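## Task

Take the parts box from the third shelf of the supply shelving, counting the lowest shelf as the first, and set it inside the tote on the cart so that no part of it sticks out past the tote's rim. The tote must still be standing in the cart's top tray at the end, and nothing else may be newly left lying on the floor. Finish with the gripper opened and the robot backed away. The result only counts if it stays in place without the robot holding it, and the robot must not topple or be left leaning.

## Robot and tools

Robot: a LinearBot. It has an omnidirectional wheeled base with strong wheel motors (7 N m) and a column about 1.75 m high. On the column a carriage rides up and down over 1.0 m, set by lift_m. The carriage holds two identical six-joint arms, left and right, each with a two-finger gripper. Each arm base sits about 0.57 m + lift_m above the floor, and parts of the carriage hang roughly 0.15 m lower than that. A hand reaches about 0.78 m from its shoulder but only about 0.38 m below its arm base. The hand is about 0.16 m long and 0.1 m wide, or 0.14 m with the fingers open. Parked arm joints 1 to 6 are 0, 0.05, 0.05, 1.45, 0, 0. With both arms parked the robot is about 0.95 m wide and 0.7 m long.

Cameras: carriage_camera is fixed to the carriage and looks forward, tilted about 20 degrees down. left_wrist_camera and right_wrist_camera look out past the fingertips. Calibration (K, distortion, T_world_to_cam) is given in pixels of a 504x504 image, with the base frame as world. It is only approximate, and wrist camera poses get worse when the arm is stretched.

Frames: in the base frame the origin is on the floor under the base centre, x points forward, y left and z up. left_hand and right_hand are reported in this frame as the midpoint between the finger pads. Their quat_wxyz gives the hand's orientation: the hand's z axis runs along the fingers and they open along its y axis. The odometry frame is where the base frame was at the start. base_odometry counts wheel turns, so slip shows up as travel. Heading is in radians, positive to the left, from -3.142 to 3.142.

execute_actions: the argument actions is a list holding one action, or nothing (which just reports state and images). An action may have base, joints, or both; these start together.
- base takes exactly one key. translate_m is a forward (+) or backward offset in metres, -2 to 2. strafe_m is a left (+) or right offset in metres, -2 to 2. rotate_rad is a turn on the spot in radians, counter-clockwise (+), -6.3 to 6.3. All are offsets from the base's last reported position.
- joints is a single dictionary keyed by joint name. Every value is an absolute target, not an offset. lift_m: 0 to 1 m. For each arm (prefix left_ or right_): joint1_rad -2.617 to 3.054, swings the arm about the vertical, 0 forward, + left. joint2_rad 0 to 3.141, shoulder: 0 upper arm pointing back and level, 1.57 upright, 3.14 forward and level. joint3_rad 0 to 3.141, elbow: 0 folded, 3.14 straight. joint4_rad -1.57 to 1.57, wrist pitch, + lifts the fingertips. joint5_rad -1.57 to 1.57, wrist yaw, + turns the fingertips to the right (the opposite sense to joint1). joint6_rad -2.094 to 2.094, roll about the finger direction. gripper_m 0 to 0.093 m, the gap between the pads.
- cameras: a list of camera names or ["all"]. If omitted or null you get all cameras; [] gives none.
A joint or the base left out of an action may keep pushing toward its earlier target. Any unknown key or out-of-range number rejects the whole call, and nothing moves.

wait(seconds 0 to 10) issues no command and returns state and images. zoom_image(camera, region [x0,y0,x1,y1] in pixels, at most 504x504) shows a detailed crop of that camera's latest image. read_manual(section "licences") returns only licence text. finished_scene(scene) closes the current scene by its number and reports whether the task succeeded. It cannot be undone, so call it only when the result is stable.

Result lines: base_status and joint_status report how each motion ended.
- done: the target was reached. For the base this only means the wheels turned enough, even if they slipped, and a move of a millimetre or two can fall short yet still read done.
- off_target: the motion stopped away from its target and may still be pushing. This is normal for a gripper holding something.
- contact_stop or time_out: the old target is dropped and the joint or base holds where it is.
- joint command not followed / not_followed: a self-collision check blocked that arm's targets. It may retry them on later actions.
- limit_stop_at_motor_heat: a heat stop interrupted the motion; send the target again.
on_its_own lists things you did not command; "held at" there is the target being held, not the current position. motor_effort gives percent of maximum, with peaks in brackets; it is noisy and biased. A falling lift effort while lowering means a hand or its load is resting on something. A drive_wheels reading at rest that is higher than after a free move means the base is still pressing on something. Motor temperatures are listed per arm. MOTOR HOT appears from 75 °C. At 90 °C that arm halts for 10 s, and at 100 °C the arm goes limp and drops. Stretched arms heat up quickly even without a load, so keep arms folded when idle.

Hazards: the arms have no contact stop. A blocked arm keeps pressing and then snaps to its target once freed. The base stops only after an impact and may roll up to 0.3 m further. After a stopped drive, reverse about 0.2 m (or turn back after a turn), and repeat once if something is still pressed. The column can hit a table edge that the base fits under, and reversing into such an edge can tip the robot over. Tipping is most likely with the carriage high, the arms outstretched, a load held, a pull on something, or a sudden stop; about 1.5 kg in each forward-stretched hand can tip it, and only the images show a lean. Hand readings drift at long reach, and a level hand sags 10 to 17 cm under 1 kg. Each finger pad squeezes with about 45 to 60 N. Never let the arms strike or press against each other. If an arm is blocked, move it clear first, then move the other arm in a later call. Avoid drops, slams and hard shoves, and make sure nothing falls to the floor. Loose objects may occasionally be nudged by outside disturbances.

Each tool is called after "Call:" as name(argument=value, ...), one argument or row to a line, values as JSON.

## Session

Call:
execute_actions(
  actions=[],
)

Scene clock: 0.00 s.
Motor temperatures (°C, as the motors report them): left_arm=[18 36 26 23 21 18] | right_arm=[21 23 26 20 19 20]
base_odometry: x=+0.000 y=+0.000 heading=+0.000 (m, m, rad; odometry frame)
base_status: not commanded
joint_positions: lift_m=+0.299 left_joint1_rad=+0.002 left_joint2_rad=+0.044 left_joint3_rad=+0.041 left_joint4_rad=+1.406 left_joint5_rad=+0.001 left_joint6_rad=-0.002 left_gripper_m=+0.095 right_joint1_rad=+0.027 right_joint2_rad=+0.043 right_joint3_rad=+0.046 right_joint4_rad=+1.491 right_joint5_rad=-0.003 right_joint6_rad=-0.003 right_gripper_m=+0.094
joint_status: not commanded
motor_effort: lift_m=+31 drive_wheels=+6 (%)
left_hand: x=+0.3167 y=+0.3421 z=+1.2691 quat_wxyz=(+0.996, +0.000, +0.084, +0.000) (m; base frame)
right_hand: x=+0.2941 y=-0.3410 z=+1.2731 quat_wxyz=(+0.999, -0.002, +0.038, +0.012) (m; base frame)
pictures: carriage_camera, left_wrist_camera, right_wrist_camera
camera_calibration (this result's frames):
carriage_camera: T_world_to_cam=[[0.0116188, -0.99967, -0.0228907, 0.0218345], [-0.305209, 0.0182543, -0.95211, 1.25422], [0.952215, 0.0180488, -0.304896, 0.204829], [0, 0, 0, 1]] pos_world=[0.187504, -0.00476447, 1.25711]
left_wrist_camera: T_world_to_cam=[[0.00902671, -0.9984, 0.0558167, 0.273125], [0.707095, -0.0330959, -0.706343, 0.689214], [0.707061, 0.0458437, 0.705665, -1.01034], [0, 0, 0, 1]] pos_world=[0.224563, 0.341816, 1.18454]
right_wrist_camera: T_world_to_cam=[[0.0366923, -0.999157, -0.018411, -0.330791], [0.762401, 0.039899, -0.645873, 0.618938], [0.646064, 0.00966202, 0.763222, -1.03157], [0, 0, 0, 1]] pos_world=[0.206721, -0.34524, 1.18099]
Images, in order (width x height): carriage_camera 504x504, left_wrist_camera 504x504, right_wrist_camera 504x504.

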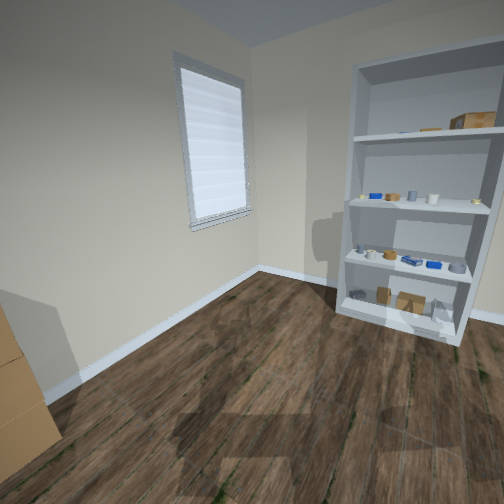

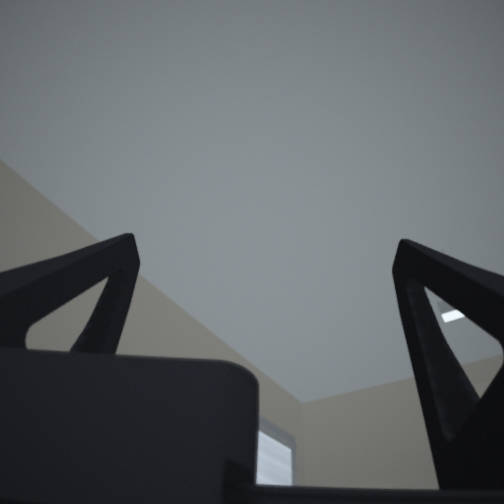

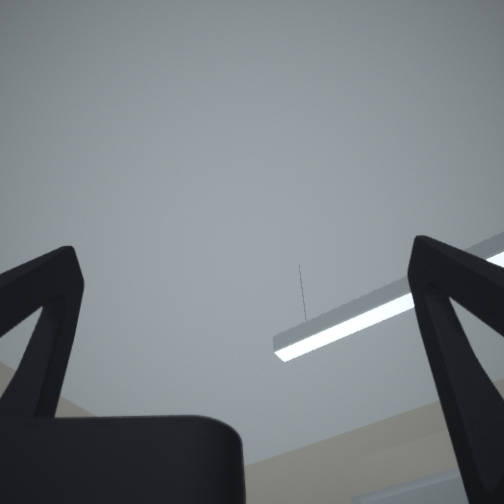

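Call:
zoom_image(
  camera="carriage_camera",
  region=[324, 170, 504, 360],
)

Call:
zoom_image(
  camera="carriage_camera",
  region=[340, 180, 500, 225],
)

Region (324, 170, 504, 360) of carriage_camera's 504x504 image, scaled by 2.653, with more detail than that image has; it fills the left 477 columns of this view, and the rest is white.

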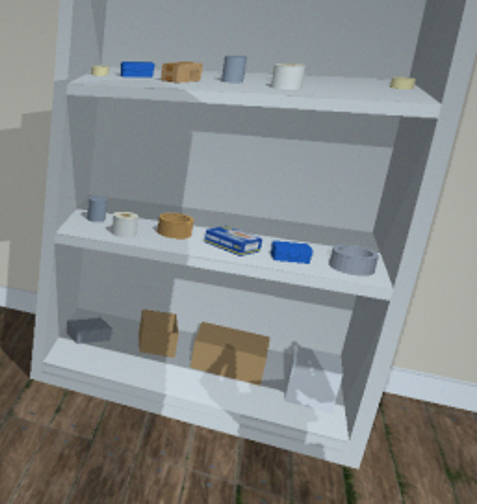

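Region (340, 180, 500, 225) of carriage_camera's 504x504 image, scaled by 3.150, with more detail than that image has; it fills the top 142 rows of this view, and the rest is white.

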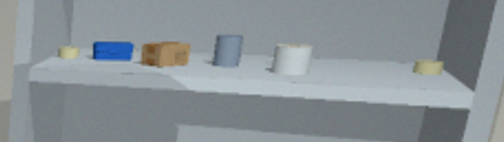

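Call:
execute_actions(
  actions=[
    {"base": {"rotate_rad": -0.55}, "joints": {"left_joint4_rad": 0.6, "right_joint4_rad": 0.3, "right_joint5_rad": 1.5, "lift_m": 0.40}},
  ],
)

Scene clock: 66.03 s.
Motor temperatures (°C, as the motors report them): left_arm=[18 35 29 23 21 18] | right_arm=[21 24 29 20 19 20]
base_odometry: x=+0.000 y=+0.000 heading=-0.549 (m, m, rad; odometry frame)
base_status: done
joint_positions: lift_m=+0.400 left_joint1_rad=+0.002 left_joint2_rad=+0.044 left_joint3_rad=+0.041 left_joint4_rad=+0.597 left_joint5_rad=+0.001 left_joint6_rad=-0.002 left_gripper_m=+0.095 right_joint1_rad=+0.027 right_joint2_rad=+0.043 right_joint3_rad=+0.046 right_joint4_rad=+0.300 right_joint5_rad=+1.497 right_joint6_rad=-0.003 right_gripper_m=+0.094
joint_status: all done
motor_effort: lift_m=+35(43) drive_wheels=+13(30) (%)
left_hand: x=+0.4796 y=+0.3424 z=+1.2644 quat_wxyz=(+0.883, -0.001, +0.469, +0.000) (m; base frame)
right_hand: x=+0.3626 y=-0.5112 z=+1.1540 quat_wxyz=(+0.595, +0.542, +0.442, -0.396) (m; base frame)
pictures: carriage_camera, left_wrist_camera, right_wrist_camera
camera_calibration (this result's frames):
carriage_camera: T_world_to_cam=[[0.0116188, -0.99967, -0.0228907, 0.0241284], [-0.305209, 0.0182543, -0.95211, 1.34963], [0.952215, 0.0180488, -0.304896, 0.235383], [0, 0, 0, 1]] pos_world=[0.187504, -0.00476447, 1.35732]
left_wrist_camera: T_world_to_cam=[[0.0472566, -0.998325, 0.0333755, 0.282253], [-0.0239048, -0.0345336, -0.999118, 1.29198], [0.998597, 0.046417, -0.0254967, -0.337691], [0, 0, 0, 1]] pos_world=[0.354764, 0.342072, 1.27281]
right_wrist_camera: T_world_to_cam=[[-0.947792, -0.0781325, -0.309168, 0.657783], [0.205629, 0.591283, -0.779808, 1.13494], [0.243734, -0.80267, -0.544348, 0.256217], [0, 0, 0, 1]] pos_world=[0.327616, -0.414022, 1.22788]
Images, in order (width x height): carriage_camera 504x504, left_wrist_camera 504x504, right_wrist_camera 504x504.

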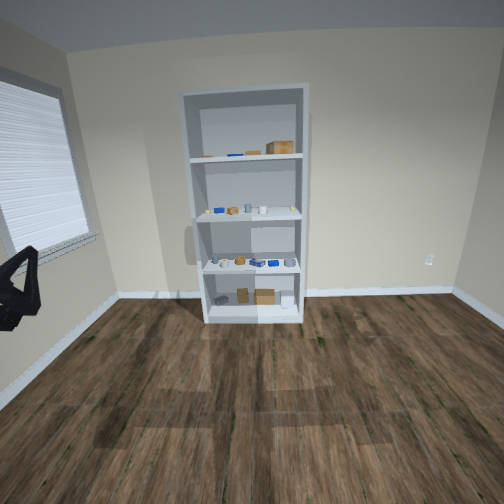

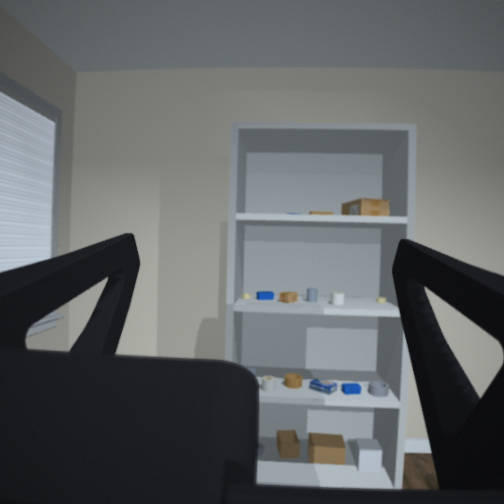

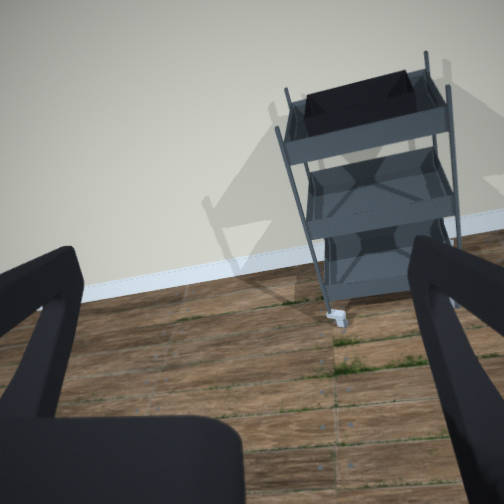

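Call:
zoom_image(
  camera="right_wrist_camera",
  region=[260, 40, 480, 200],
)

Call:
zoom_image(
  camera="carriage_camera",
  region=[175, 140, 325, 330],
)

Call:
zoom_image(
  camera="left_wrist_camera",
  region=[225, 270, 415, 330],
)

Region (260, 40, 480, 200) of right_wrist_camera's 504x504 image, scaled by 2.291, with more detail than that image has; it fills the top 367 rows of this view, and the rest is white.

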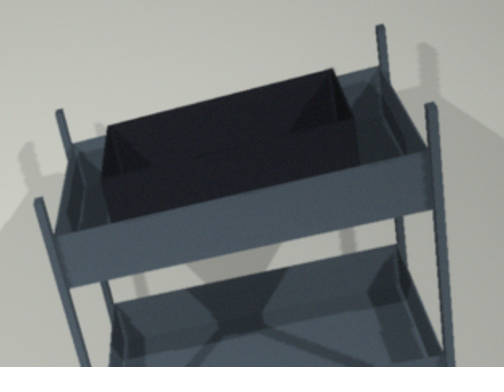

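Region (175, 140, 325, 330) of carriage_camera's 504x504 image, scaled by 2.653, with more detail than that image has; it fills the left 398 columns of this view, and the rest is white.

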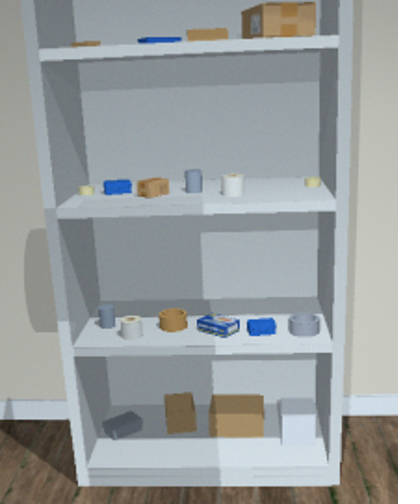

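Region (225, 270, 415, 330) of left_wrist_camera's 504x504 image, scaled by 2.653, with more detail than that image has; it fills the top 159 rows of this view, and the rest is white.

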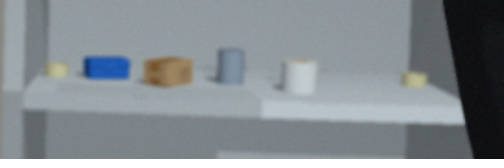

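Call:
execute_actions(
  actions=[
    {"base": {"translate_m": 1.38}, "joints": {"lift_m": 0.455, "left_joint1_rad": 0.0, "left_joint2_rad": 2.352, "left_joint3_rad": 2.26, "left_joint4_rad": -1.47, "left_joint5_rad": 0.0, "left_joint6_rad": 1.5, "left_gripper_m": 0.093, "right_joint4_rad": 1.45, "right_joint5_rad": 0.0}},
  ],
  cameras=["carriage_camera", "left_wrist_camera"],
)

Scene clock: 133.67 s.
Motor temperatures (°C, as the motors report them): left_arm=[18 35 33 26 21 18] | right_arm=[21 23 32 22 19 20]
base_odometry: x=+1.175 y=-0.724 heading=-0.551 (m, m, rad; odometry frame)
base_status: done
joint_positions: lift_m=+0.455 left_joint1_rad=+0.002 left_joint2_rad=+2.347 left_joint3_rad=+2.240 left_joint4_rad=-1.464 left_joint5_rad=+0.001 left_joint6_rad=+1.491 left_gripper_m=+0.093 right_joint1_rad=+0.027 right_joint2_rad=+0.043 right_joint3_rad=+0.046 right_joint4_rad=+1.451 right_joint5_rad=+0.005 right_joint6_rad=-0.003 right_gripper_m=+0.095
joint_status: all done
motor_effort: lift_m=+35(43) drive_wheels=-15(40) (%)
left_hand: x=+0.7293 y=+0.3429 z=+1.0873 quat_wxyz=(+0.000, +0.678, +0.735, +0.000) (m; base frame)
right_hand: x=+0.3039 y=-0.3422 z=+1.4273 quat_wxyz=(+0.998, +0.002, +0.058, +0.012) (m; base frame)
pictures: carriage_camera, left_wrist_camera
camera_calibration (this result's frames):
carriage_camera: T_world_to_cam=[[0.0116188, -0.99967, -0.0228907, 0.0253871], [-0.305209, 0.0182543, -0.95211, 1.40199], [0.952215, 0.0180488, -0.304896, 0.252149], [0, 0, 0, 1]] pos_world=[0.187504, -0.00476447, 1.41231]
left_wrist_camera: T_world_to_cam=[[-0.994954, -0.0822098, -0.0575209, 0.821645], [-0.100331, 0.809921, 0.577894, -0.827448], [-0.000921076, 0.580749, -0.814082, 0.81153], [0, 0, 0, 1]] pos_world=[0.735228, 0.26642, 1.18609]
Images, in order (width x height): carriage_camera 504x504, left_wrist_camera 504x504.

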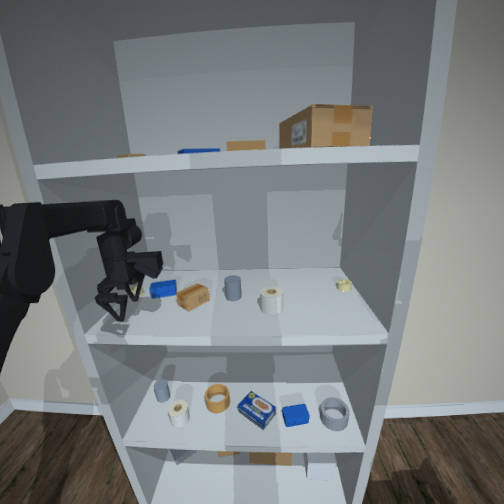

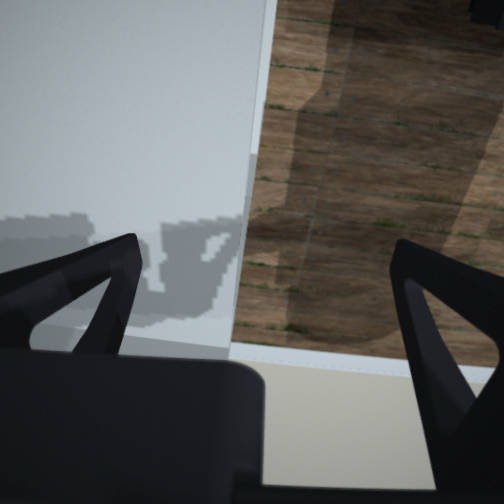

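Call:
zoom_image(
  camera="carriage_camera",
  region=[80, 250, 250, 355],
)

Region (80, 250, 250, 355) of carriage_camera's 504x504 image, scaled by 2.965, with more detail than that image has; it fills the top 311 rows of this view, and the rest is white.

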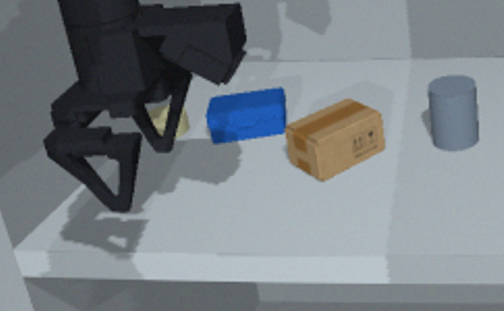

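Call:
execute_actions(
  actions=[
    {"base": {"translate_m": 0.255}, "joints": {"left_joint1_rad": 0.022, "left_joint6_rad": 1.31}},
  ],
  cameras=["carriage_camera", "left_wrist_camera"],
)

Scene clock: 188.03 s.
Motor temperatures (°C, as the motors report them): left_arm=[18 49 34 24 21 18] | right_arm=[21 24 31 21 19 20]
base_odometry: x=+1.392 y=-0.858 heading=-0.553 (m, m, rad; odometry frame)
base_status: done
joint_positions: lift_m=+0.455 left_joint1_rad=+0.019 left_joint2_rad=+2.347 left_joint3_rad=+2.242 left_joint4_rad=-1.468 left_joint5_rad=+0.001 left_joint6_rad=+1.319 left_gripper_m=+0.093 right_joint1_rad=+0.027 right_joint2_rad=+0.043 right_joint3_rad=+0.046 right_joint4_rad=+1.450 right_joint5_rad=+0.005 right_joint6_rad=-0.003 right_gripper_m=+0.095
joint_status: all done
motor_effort: lift_m=+35(35) drive_wheels=-14(32) (%)
left_hand: x=+0.7285 y=+0.3507 z=+1.0877 quat_wxyz=(-0.001, +0.605, +0.796, -0.001) (m; base frame)
right_hand: x=+0.3041 y=-0.3422 z=+1.4273 quat_wxyz=(+0.998, +0.002, +0.059, +0.012) (m; base frame)
pictures: carriage_camera, left_wrist_camera
camera_calibration (this result's frames):
carriage_camera: T_world_to_cam=[[0.0116188, -0.99967, -0.0228907, 0.0253871], [-0.305209, 0.0182543, -0.95211, 1.40199], [0.952215, 0.0180488, -0.304896, 0.252149], [0, 0, 0, 1]] pos_world=[0.187504, -0.00476447, 1.41231]
left_wrist_camera: T_world_to_cam=[[-0.961789, -0.268254, -0.054785, 0.859619], [-0.249552, 0.776594, 0.578469, -0.714353], [-0.112631, 0.570037, -0.813863, 0.892286], [0, 0, 0, 1]] pos_world=[0.749004, 0.276723, 1.18652]
Images, in order (width x height): carriage_camera 504x504, left_wrist_camera 504x504.

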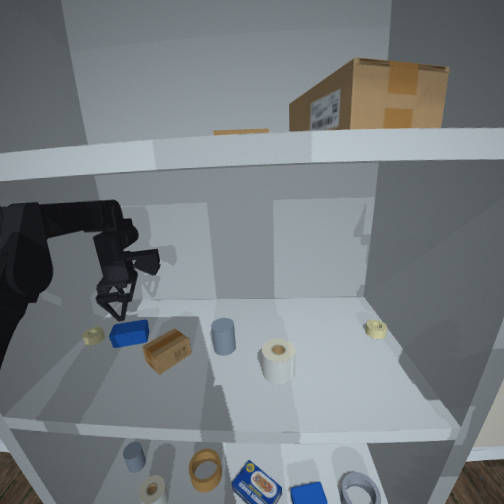

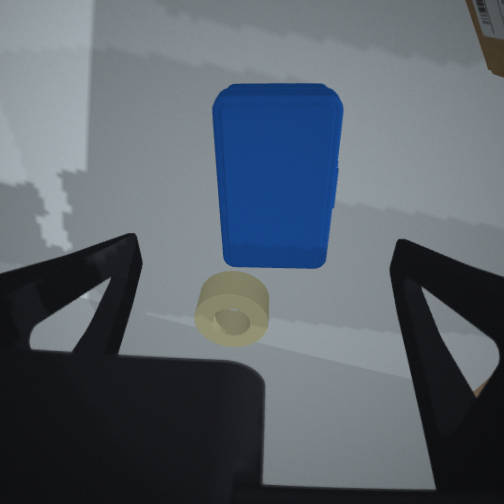

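Call:
execute_actions(
  actions=[
    {"joints": {"lift_m": 0.376}},
  ],
  cameras=["carriage_camera", "left_wrist_camera"],
)

Scene clock: 205.60 s.
Motor temperatures (°C, as the motors report them): left_arm=[18 51 34 24 21 18] | right_arm=[21 24 31 20 19 20]
base_odometry: x=+1.392 y=-0.858 heading=-0.553 (m, m, rad; odometry frame)
base_status: not commanded
joint_positions: lift_m=+0.376 left_joint1_rad=+0.019 left_joint2_rad=+2.350 left_joint3_rad=+2.251 left_joint4_rad=-1.470 left_joint5_rad=+0.001 left_joint6_rad=+1.319 left_gripper_m=+0.093 right_joint1_rad=+0.027 right_joint2_rad=+0.043 right_joint3_rad=+0.046 right_joint4_rad=+1.450 right_joint5_rad=+0.004 right_joint6_rad=-0.003 right_gripper_m=+0.095
joint_status: all done
motor_effort: lift_m=+27(27) drive_wheels=-14(14) (%)
left_hand: x=+0.7300 y=+0.3507 z=+1.0103 quat_wxyz=(+0.001, +0.605, +0.796, +0.000) (m; base frame)
right_hand: x=+0.3041 y=-0.3420 z=+1.3489 quat_wxyz=(+0.998, +0.001, +0.059, +0.012) (m; base frame)
pictures: carriage_camera, left_wrist_camera
camera_calibration (this result's frames):
carriage_camera: T_world_to_cam=[[0.0116188, -0.99967, -0.0228907, 0.0235935], [-0.305209, 0.0182543, -0.95211, 1.32738], [0.952215, 0.0180488, -0.304896, 0.228258], [0, 0, 0, 1]] pos_world=[0.187504, -0.00476447, 1.33395]
left_wrist_camera: T_world_to_cam=[[-0.961528, -0.268249, -0.0592099, 0.86116], [-0.252197, 0.776543, 0.577389, -0.666134], [-0.108905, 0.570108, -0.81432, 0.827113], [0, 0, 0, 1]] pos_world=[0.75011, 0.276744, 1.10914]
Images, in order (width x height): carriage_camera 504x504, left_wrist_camera 504x504.

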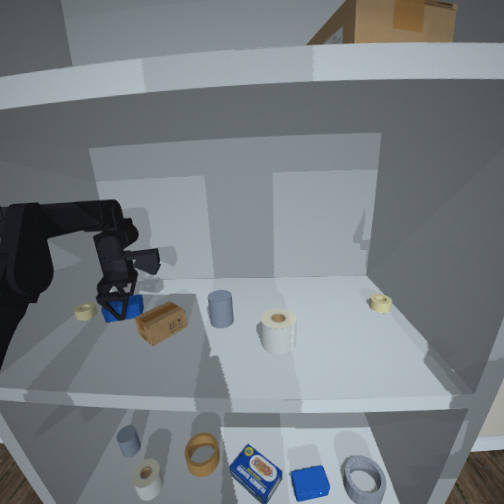

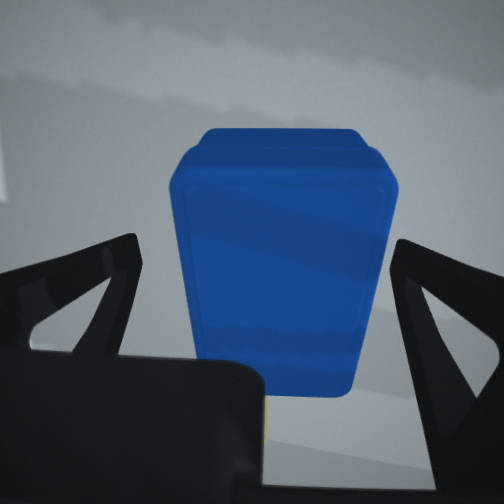

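Call:
zoom_image(
  camera="carriage_camera",
  region=[60, 250, 200, 350],
)

Region (60, 250, 200, 350) of carriage_camera's 504x504 image, scaled by 3.600, with more detail than that image has; it fills the top 360 rows of this view, and the rest is white.

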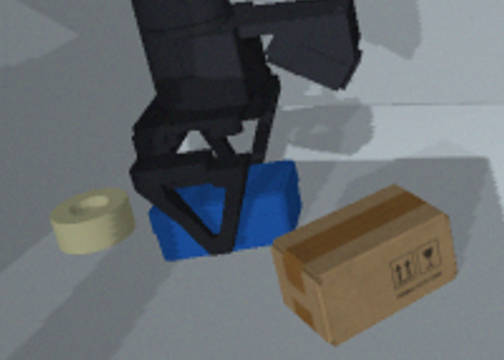

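Call:
execute_actions(
  actions=[
    {"joints": {"left_gripper_m": 0.035}},
  ],
  cameras=["left_wrist_camera"],
)

Scene clock: 221.87 s.
Motor temperatures (°C, as the motors report them): left_arm=[18 53 34 24 21 18] | right_arm=[21 24 31 20 19 20]
base_odometry: x=+1.392 y=-0.858 heading=-0.553 (m, m, rad; odometry frame)
base_status: not commanded
joint_positions: lift_m=+0.376 left_joint1_rad=+0.019 left_joint2_rad=+2.350 left_joint3_rad=+2.251 left_joint4_rad=-1.470 left_joint5_rad=+0.001 left_joint6_rad=+1.318 left_gripper_m=+0.058 right_joint1_rad=+0.027 right_joint2_rad=+0.043 right_joint3_rad=+0.046 right_joint4_rad=+1.450 right_joint5_rad=+0.004 right_joint6_rad=-0.003 right_gripper_m=+0.095
joint_status: left_gripper_m off_target (ended at +0.058, target +0.035)
motor_effort: lift_m=+27(27) drive_wheels=-14(13) (%)
left_hand: x=+0.7300 y=+0.3507 z=+1.0103 quat_wxyz=(+0.001, +0.605, +0.796, +0.000) (m; base frame)
right_hand: x=+0.3041 y=-0.3420 z=+1.3489 quat_wxyz=(+0.998, +0.001, +0.059, +0.012) (m; base frame)
pictures: left_wrist_camera
camera_calibration (this result's frames):
left_wrist_camera: T_world_to_cam=[[-0.961426, -0.268616, -0.0592094, 0.861214], [-0.252493, 0.776447, 0.577388, -0.665884], [-0.109123, 0.570066, -0.81432, 0.827287], [0, 0, 0, 1]] pos_world=[0.750138, 0.276752, 1.10914]
Images, in order (width x height): left_wrist_camera 504x504.

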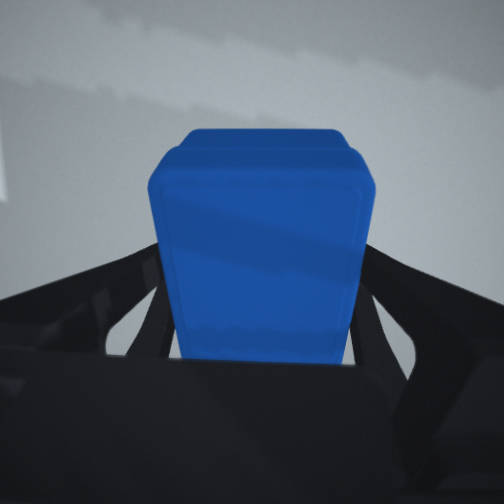

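Call:
execute_actions(
  actions=[
    {"joints": {"lift_m": 0.455}},
  ],
  cameras=["carriage_camera", "left_wrist_camera"],
)

Scene clock: 227.43 s.
Motor temperatures (°C, as the motors report them): left_arm=[18 53 34 24 21 18] | right_arm=[21 24 31 20 19 20]
base_odometry: x=+1.392 y=-0.858 heading=-0.553 (m, m, rad; odometry frame)
base_status: not commanded
joint_positions: lift_m=+0.455 left_joint1_rad=+0.019 left_joint2_rad=+2.357 left_joint3_rad=+2.251 left_joint4_rad=-1.469 left_joint5_rad=+0.001 left_joint6_rad=+1.318 left_gripper_m=+0.058 right_joint1_rad=+0.027 right_joint2_rad=+0.043 right_joint3_rad=+0.046 right_joint4_rad=+1.450 right_joint5_rad=+0.003 right_joint6_rad=-0.003 right_gripper_m=+0.095
joint_status: all done
motor_effort: lift_m=+35(43) drive_wheels=+16(14) (%)
left_hand: x=+0.7301 y=+0.3507 z=+1.0855 quat_wxyz=(-0.001, +0.605, +0.796, -0.001) (m; base frame)
right_hand: x=+0.3042 y=-0.3419 z=+1.4273 quat_wxyz=(+0.998, +0.001, +0.059, +0.012) (m; base frame)
pictures: carriage_camera, left_wrist_camera
camera_calibration (this result's frames):
carriage_camera: T_world_to_cam=[[0.0116188, -0.99967, -0.0228907, 0.025388], [-0.305209, 0.0182543, -0.95211, 1.40202], [0.952215, 0.0180488, -0.304896, 0.25216], [0, 0, 0, 1]] pos_world=[0.187504, -0.00476447, 1.41234]
left_wrist_camera: T_world_to_cam=[[-0.961769, -0.268623, -0.0533098, 0.859621], [-0.248965, 0.776515, 0.578828, -0.71346], [-0.11409, 0.569971, -0.813706, 0.891556], [0, 0, 0, 1]] pos_world=[0.750848, 0.276765, 1.18426]
Images, in order (width x height): carriage_camera 504x504, left_wrist_camera 504x504.

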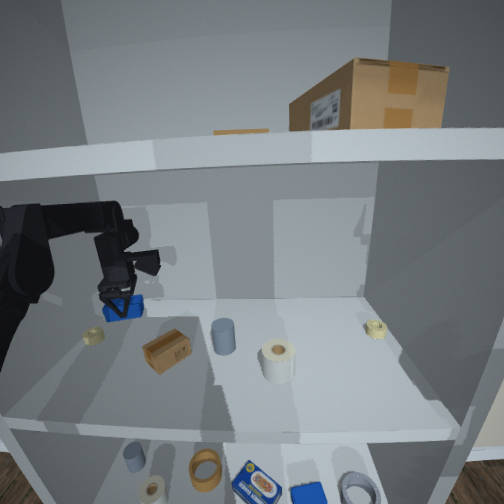

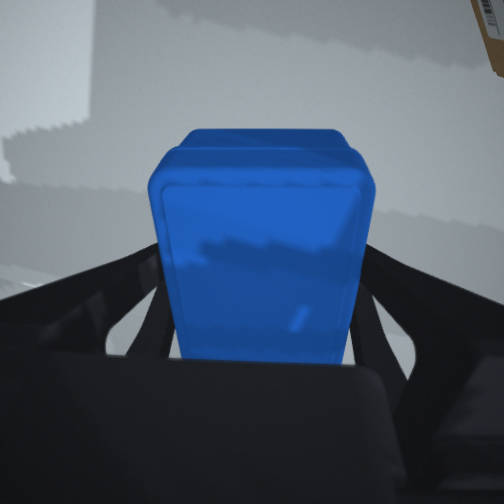

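Call:
execute_actions(
  actions=[],
)

Scene clock: 246.50 s.
Motor temperatures (°C, as the motors report them): left_arm=[18 55 34 24 21 18] | right_arm=[21 24 31 20 19 20]
base_odometry: x=+1.392 y=-0.858 heading=-0.553 (m, m, rad; odometry frame)
base_status: not commanded
joint_positions: lift_m=+0.455 left_joint1_rad=+0.019 left_joint2_rad=+2.357 left_joint3_rad=+2.251 left_joint4_rad=-1.469 left_joint5_rad=+0.001 left_joint6_rad=+1.318 left_gripper_m=+0.058 right_joint1_rad=+0.027 right_joint2_rad=+0.043 right_joint3_rad=+0.046 right_joint4_rad=+1.450 right_joint5_rad=+0.003 right_joint6_rad=-0.003 right_gripper_m=+0.095
joint_status: all done
motor_effort: lift_m=+35(43) drive_wheels=+16(14) (%)
left_hand: x=+0.7301 y=+0.3507 z=+1.0855 quat_wxyz=(-0.001, +0.605, +0.796, -0.001) (m; base frame)
right_hand: x=+0.3042 y=-0.3419 z=+1.4273 quat_wxyz=(+0.998, +0.001, +0.059, +0.012) (m; base frame)
pictures: carriage_camera, left_wrist_camera, right_wrist_camera
camera_calibration (this result's frames):
carriage_camera: T_world_to_cam=[[0.0116188, -0.99967, -0.0228907, 0.025388], [-0.305209, 0.0182543, -0.95211, 1.40202], [0.952215, 0.0180488, -0.304896, 0.25216], [0, 0, 0, 1]] pos_world=[0.187504, -0.00476447, 1.41234]
left_wrist_camera: T_world_to_cam=[[-0.961769, -0.268623, -0.0533098, 0.859621], [-0.248965, 0.776515, 0.578828, -0.71346], [-0.11409, 0.569971, -0.813706, 0.891556], [0, 0, 0, 1]] pos_world=[0.750848, 0.276765, 1.18426]
right_wrist_camera: T_world_to_cam=[[0.0351162, -0.999055, -0.0256259, -0.31842], [0.735071, 0.0431925, -0.676613, 0.76421], [0.67708, 0.00492318, 0.735893, -1.12788], [0, 0, 0, 1]] pos_world=[0.213095, -0.345574, 1.33891]
Images, in order (width x height): carriage_camera 504x504, left_wrist_camera 504x504, right_wrist_camera 504x504.

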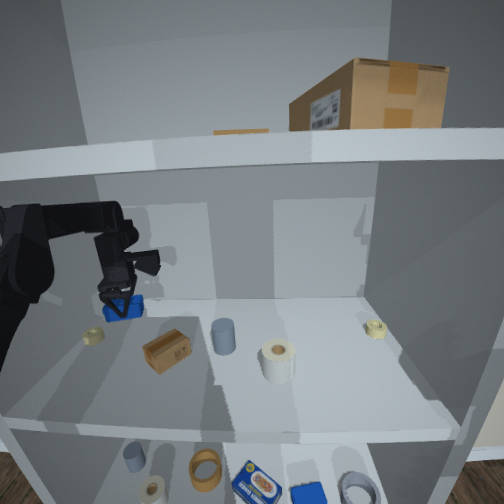

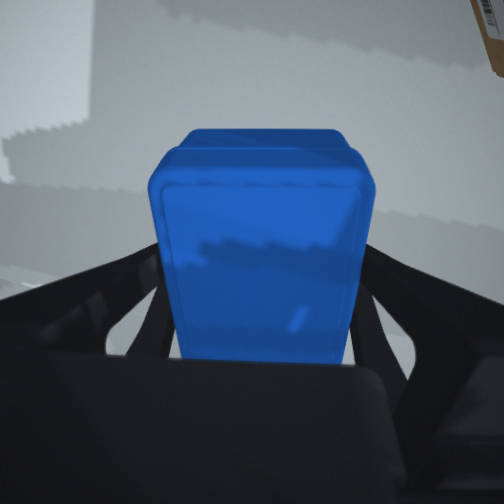

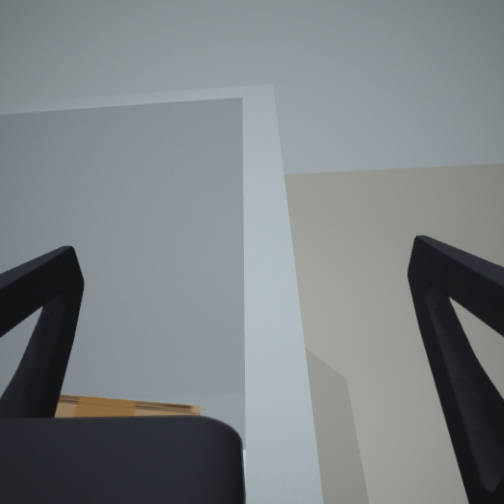

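Call:
execute_actions(
  actions=[
    {"base": {"translate_m": -0.42}},
  ],
  cameras=["carriage_camera"],
)

Scene clock: 295.17 s.
Motor temperatures (°C, as the motors report them): left_arm=[18 59 34 23 21 18] | right_arm=[21 24 31 20 19 20]
base_odometry: x=+1.035 y=-0.637 heading=-0.555 (m, m, rad; odometry frame)
base_status: done
joint_positions: lift_m=+0.455 left_joint1_rad=+0.021 left_joint2_rad=+2.357 left_joint3_rad=+2.251 left_joint4_rad=-1.469 left_joint5_rad=+0.001 left_joint6_rad=+1.318 left_gripper_m=+0.058 right_joint1_rad=+0.027 right_joint2_rad=+0.043 right_joint3_rad=+0.046 right_joint4_rad=+1.451 right_joint5_rad=+0.002 right_joint6_rad=-0.003 right_gripper_m=+0.095
joint_status: not commanded
motor_effort: lift_m=+35(35) drive_wheels=-13(35) (%)
left_hand: x=+0.7301 y=+0.3517 z=+1.0855 quat_wxyz=(-0.001, +0.604, +0.797, -0.001) (m; base frame)
right_hand: x=+0.3040 y=-0.3417 z=+1.4273 quat_wxyz=(+0.998, +0.000, +0.058, +0.012) (m; base frame)
pictures: carriage_camera
camera_calibration (this result's frames):
carriage_camera: T_world_to_cam=[[0.0116188, -0.99967, -0.0228907, 0.025388], [-0.305209, 0.0182543, -0.95211, 1.40202], [0.952215, 0.0180488, -0.304896, 0.25216], [0, 0, 0, 1]] pos_world=[0.187504, -0.00476447, 1.41234]
Images, in order (width x height): carriage_camera 504x504.

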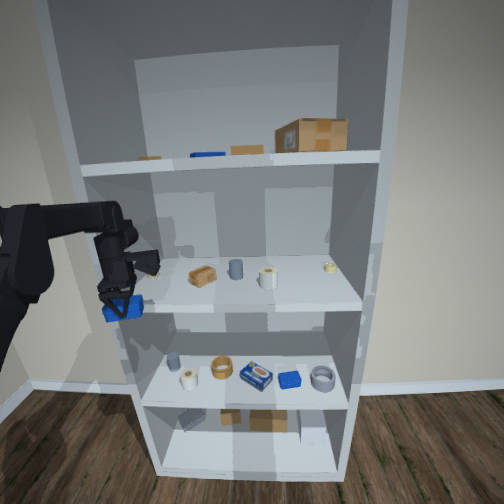

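Call:
execute_actions(
  actions=[
    {"base": {"rotate_rad": -2.2}, "joints": {"left_joint2_rad": 1.9, "left_joint3_rad": 1.5, "left_joint4_rad": -1.17, "left_joint6_rad": 0.93, "lift_m": 0.4}},
  ],
  cameras=["carriage_camera"],
)

Scene clock: 306.80 s.
Motor temperatures (°C, as the motors report them): left_arm=[18 58 34 23 21 18] | right_arm=[21 24 31 20 19 20]
base_odometry: x=+1.035 y=-0.638 heading=-2.754 (m, m, rad; odometry frame)
base_status: done
joint_positions: lift_m=+0.400 left_joint1_rad=+0.025 left_joint2_rad=+1.898 left_joint3_rad=+1.505 left_joint4_rad=-1.160 left_joint5_rad=+0.000 left_joint6_rad=+0.939 left_gripper_m=+0.058 right_joint1_rad=+0.027 right_joint2_rad=+0.043 right_joint3_rad=+0.046 right_joint4_rad=+1.447 right_joint5_rad=+0.001 right_joint6_rad=-0.003 right_gripper_m=+0.095
joint_status: all done
motor_effort: lift_m=+26(27) drive_wheels=+17(34) (%)
left_hand: x=+0.6325 y=+0.3509 z=+1.0224 quat_wxyz=(+0.008, +0.441, +0.897, +0.004) (m; base frame)
right_hand: x=+0.3050 y=-0.3415 z=+1.3729 quat_wxyz=(+0.998, +0.000, +0.060, +0.012) (m; base frame)
pictures: carriage_camera
camera_calibration (this result's frames):
carriage_camera: T_world_to_cam=[[0.0116188, -0.99967, -0.0228907, 0.0241434], [-0.305209, 0.0182543, -0.95211, 1.35025], [0.952215, 0.0180488, -0.304896, 0.235582], [0, 0, 0, 1]] pos_world=[0.187504, -0.00476447, 1.35797]
Images, in order (width x height): carriage_camera 504x504.

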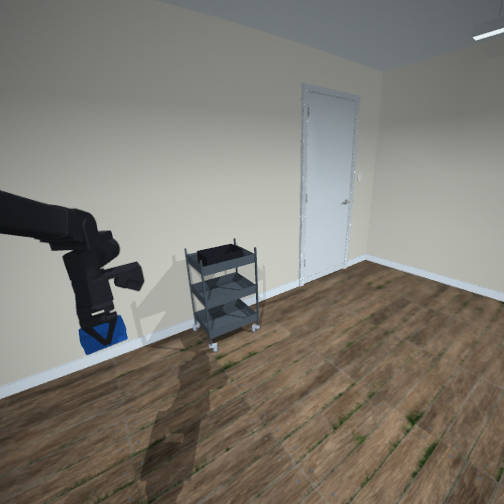

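Call:
zoom_image(
  camera="carriage_camera",
  region=[170, 230, 290, 360],
)

Region (170, 230, 290, 360) of carriage_camera's 504x504 image, scaled by 3.877, with more detail than that image has; it fills the left 465 columns of this view, and the rest is white.

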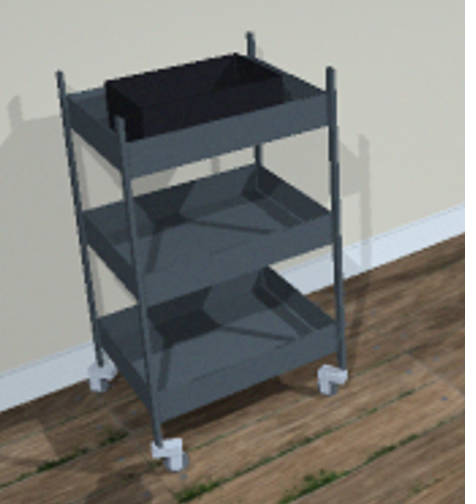

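Call:
execute_actions(
  actions=[
    {"base": {"translate_m": 1.27}, "joints": {"left_joint1_rad": -0.09, "left_joint2_rad": 2.37, "left_joint3_rad": 1.78, "left_joint4_rad": -0.975, "left_joint6_rad": 0.81, "lift_m": 0.365}},
  ],
  cameras=["carriage_camera", "left_wrist_camera"],
)

Scene clock: 353.83 s.
Motor temperatures (°C, as the motors report them): left_arm=[18 52 33 23 21 18] | right_arm=[21 25 31 20 19 20]
base_odometry: x=-0.142 y=-1.114 heading=-2.756 (m, m, rad; odometry frame)
base_status: done
joint_positions: lift_m=+0.365 left_joint1_rad=-0.097 left_joint2_rad=+2.380 left_joint3_rad=+1.765 left_joint4_rad=-0.976 left_joint5_rad=+0.002 left_joint6_rad=+0.820 left_gripper_m=+0.058 right_joint1_rad=+0.027 right_joint2_rad=+0.043 right_joint3_rad=+0.046 right_joint4_rad=+1.450 right_joint5_rad=+0.001 right_joint6_rad=-0.003 right_gripper_m=+0.095
joint_status: all done
motor_effort: lift_m=+25(26) drive_wheels=-16(42) (%)
left_hand: x=+0.7129 y=+0.2991 z=+0.8655 quat_wxyz=(-0.009, +0.442, +0.897, -0.004) (m; base frame)
right_hand: x=+0.3041 y=-0.3415 z=+1.3380 quat_wxyz=(+0.998, +0.000, +0.059, +0.012) (m; base frame)
pictures: carriage_camera, left_wrist_camera
camera_calibration (this result's frames):
carriage_camera: T_world_to_cam=[[0.0116188, -0.99967, -0.0228907, 0.0233443], [-0.305209, 0.0182543, -0.95211, 1.31702], [0.952215, 0.0180488, -0.304896, 0.224938], [0, 0, 0, 1]] pos_world=[0.187504, -0.00476447, 1.32306]
left_wrist_camera: T_world_to_cam=[[-0.793008, -0.607845, -0.04077, 0.787711], [-0.510214, 0.626086, 0.58966, -0.328495], [-0.332896, 0.488407, -0.806622, 0.914271], [0, 0, 0, 1]] pos_world=[0.761416, 0.237936, 0.963286]
Images, in order (width x height): carriage_camera 504x504, left_wrist_camera 504x504.

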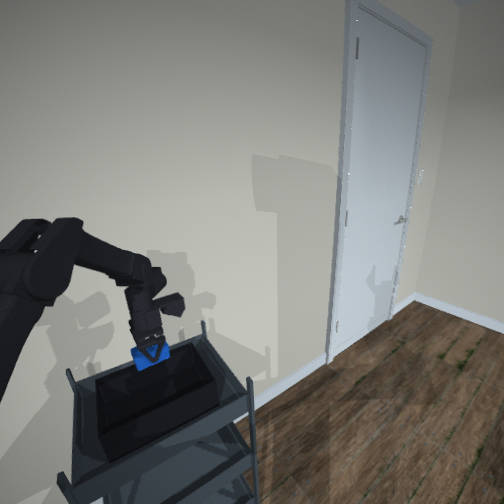

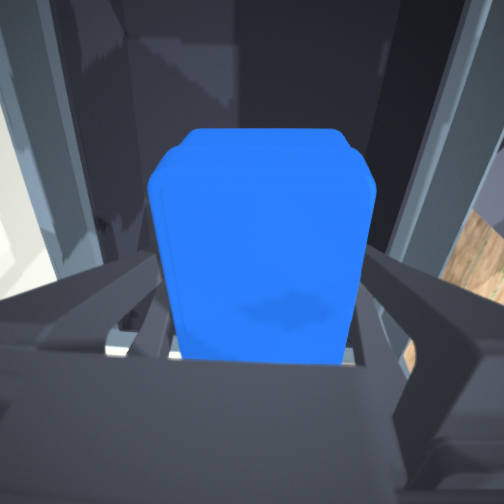

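Call:
zoom_image(
  camera="carriage_camera",
  region=[50, 300, 270, 504],
)

Call:
zoom_image(
  camera="left_wrist_camera",
  region=[0, 0, 504, 380],
)

Region (50, 300, 270, 504) of carriage_camera's 504x504 image, scaled by 2.291, with more detail than that image has; it fills the top 467 rows of this view, and the rest is white.

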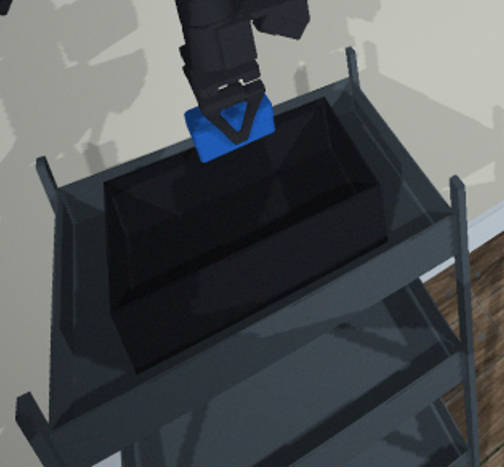

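Region (0, 0, 504, 380) of left_wrist_camera's 504x504 image, scaled by 1.000; it fills the top 380 rows of this view, and the rest is white.

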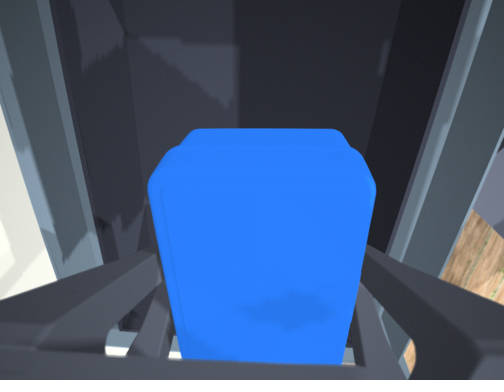

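Call:
execute_actions(
  actions=[
    {"joints": {"left_joint1_rad": -0.045, "left_joint6_rad": 0.92, "lift_m": 0.195}},
  ],
  cameras=["carriage_camera", "left_wrist_camera"],
)

Scene clock: 439.00 s.
Motor temperatures (°C, as the motors report them): left_arm=[18 64 35 23 21 18] | right_arm=[21 25 32 20 19 20]
base_odometry: x=-0.142 y=-1.114 heading=-2.756 (m, m, rad; odometry frame)
base_status: not commanded
joint_positions: lift_m=+0.195 left_joint1_rad=-0.040 left_joint2_rad=+2.377 left_joint3_rad=+1.770 left_joint4_rad=-0.975 left_joint5_rad=+0.001 left_joint6_rad=+0.912 left_gripper_m=+0.058 right_joint1_rad=+0.027 right_joint2_rad=+0.043 right_joint3_rad=+0.046 right_joint4_rad=+1.450 right_joint5_rad=+0.001 right_joint6_rad=-0.003 right_gripper_m=+0.095
joint_status: all done
motor_effort: lift_m=+27(27) drive_wheels=+18(18) (%)
left_hand: x=+0.7171 y=+0.3240 z=+0.6983 quat_wxyz=(-0.005, +0.458, +0.889, -0.003) (m; base frame)
right_hand: x=+0.3042 y=-0.3415 z=+1.1679 quat_wxyz=(+0.998, +0.000, +0.059, +0.012) (m; base frame)
pictures: carriage_camera, left_wrist_camera
camera_calibration (this result's frames):
carriage_camera: T_world_to_cam=[[0.0116188, -0.99967, -0.0228907, 0.0194505], [-0.305209, 0.0182543, -0.95211, 1.15506], [0.952215, 0.0180488, -0.304896, 0.173075], [0, 0, 0, 1]] pos_world=[0.187504, -0.00476447, 1.15296]
left_wrist_camera: T_world_to_cam=[[-0.813647, -0.579424, -0.0474036, 0.80963], [-0.493276, 0.644918, 0.583746, -0.257452], [-0.307665, 0.498346, -0.810552, 0.750005], [0, 0, 0, 1]] pos_world=[0.762508, 0.261393, 0.796584]
Images, in order (width x height): carriage_camera 504x504, left_wrist_camera 504x504.

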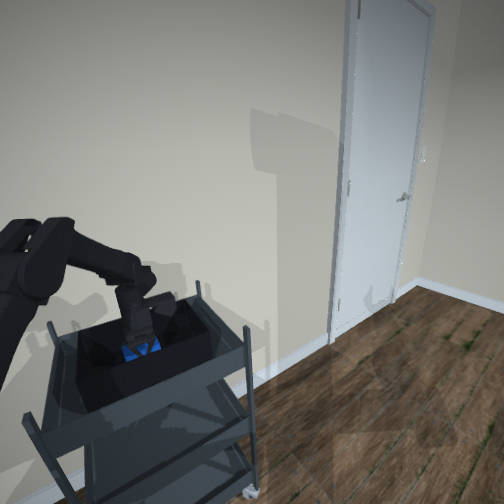

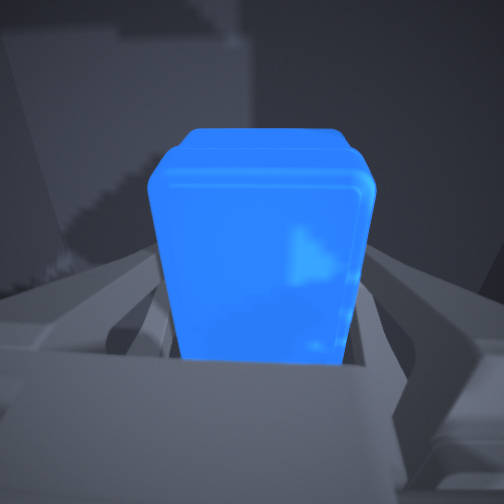

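Call:
execute_actions(
  actions=[
    {"joints": {"lift_m": 0.18}},
  ],
  cameras=["left_wrist_camera"],
)

Scene clock: 443.37 s.
Motor temperatures (°C, as the motors report them): left_arm=[18 64 35 23 21 18] | right_arm=[21 25 32 20 19 20]
base_odometry: x=-0.142 y=-1.114 heading=-2.756 (m, m, rad; odometry frame)
base_status: not commanded
joint_positions: lift_m=+0.180 left_joint1_rad=-0.040 left_joint2_rad=+2.372 left_joint3_rad=+1.770 left_joint4_rad=-0.974 left_joint5_rad=+0.000 left_joint6_rad=+0.912 left_gripper_m=+0.058 right_joint1_rad=+0.027 right_joint2_rad=+0.043 right_joint3_rad=+0.046 right_joint4_rad=+1.450 right_joint5_rad=+0.001 right_joint6_rad=-0.003 right_gripper_m=+0.095
joint_status: all done
motor_effort: lift_m=+25(27) drive_wheels=-16(17) (%)
left_hand: x=+0.7180 y=+0.3241 z=+0.6852 quat_wxyz=(-0.003, +0.458, +0.889, -0.001) (m; base frame)
right_hand: x=+0.3042 y=-0.3415 z=+1.1531 quat_wxyz=(+0.998, +0.000, +0.059, +0.012) (m; base frame)
pictures: left_wrist_camera
camera_calibration (this result's frames):
left_wrist_camera: T_world_to_cam=[[-0.813384, -0.579391, -0.0520866, 0.812827], [-0.496399, 0.644603, 0.581442, -0.245494], [-0.303307, 0.498791, -0.811919, 0.737299], [0, 0, 0, 1]] pos_world=[0.762905, 0.261433, 0.783705]
Images, in order (width x height): left_wrist_camera 504x504.

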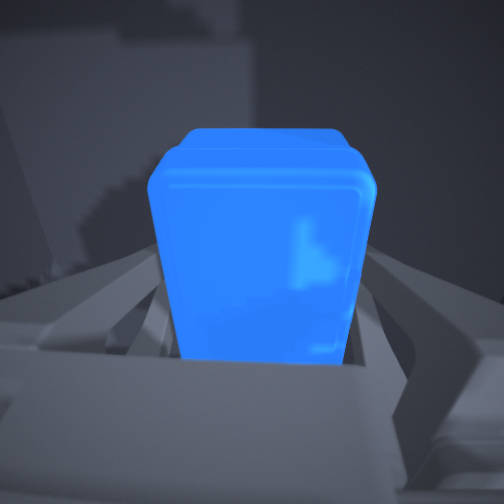

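Call:
execute_actions(
  actions=[
    {"joints": {"lift_m": 0.172}},
  ],
  cameras=["left_wrist_camera"],
)

Scene clock: 447.67 s.
Motor temperatures (°C, as the motors report them): left_arm=[18 64 35 23 21 18] | right_arm=[21 25 32 20 19 20]
base_odometry: x=-0.142 y=-1.114 heading=-2.756 (m, m, rad; odometry frame)
base_status: not commanded
joint_positions: lift_m=+0.172 left_joint1_rad=-0.040 left_joint2_rad=+2.361 left_joint3_rad=+1.776 left_joint4_rad=-0.988 left_joint5_rad=+0.000 left_joint6_rad=+0.912 left_gripper_m=+0.058 right_joint1_rad=+0.027 right_joint2_rad=+0.043 right_joint3_rad=+0.046 right_joint4_rad=+1.450 right_joint5_rad=+0.001 right_joint6_rad=-0.003 right_gripper_m=+0.095
joint_status: all done
motor_effort: lift_m=+24(24) drive_wheels=-16(18) (%)
left_hand: x=+0.7184 y=+0.3241 z=+0.6836 quat_wxyz=(-0.001, +0.458, +0.889, -0.001) (m; base frame)
right_hand: x=+0.3042 y=-0.3415 z=+1.1451 quat_wxyz=(+0.998, +0.000, +0.059, +0.012) (m; base frame)
pictures: left_wrist_camera
camera_calibration (this result's frames):
left_wrist_camera: T_world_to_cam=[[-0.813179, -0.5794, -0.0550973, 0.814937], [-0.498611, 0.644692, 0.579447, -0.24144], [-0.30021, 0.498666, -0.813146, 0.734751], [0, 0, 0, 1]] pos_world=[0.762885, 0.261433, 0.782262]
Images, in order (width x height): left_wrist_camera 504x504.

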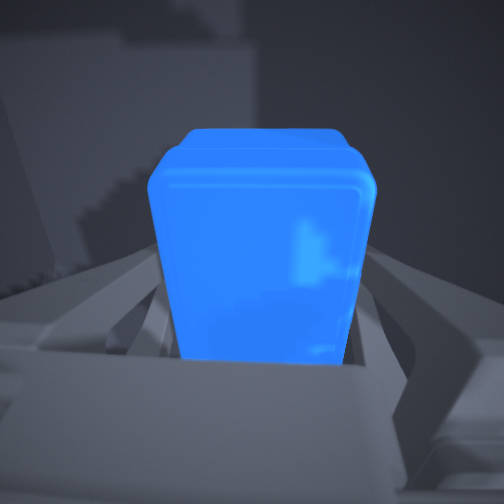

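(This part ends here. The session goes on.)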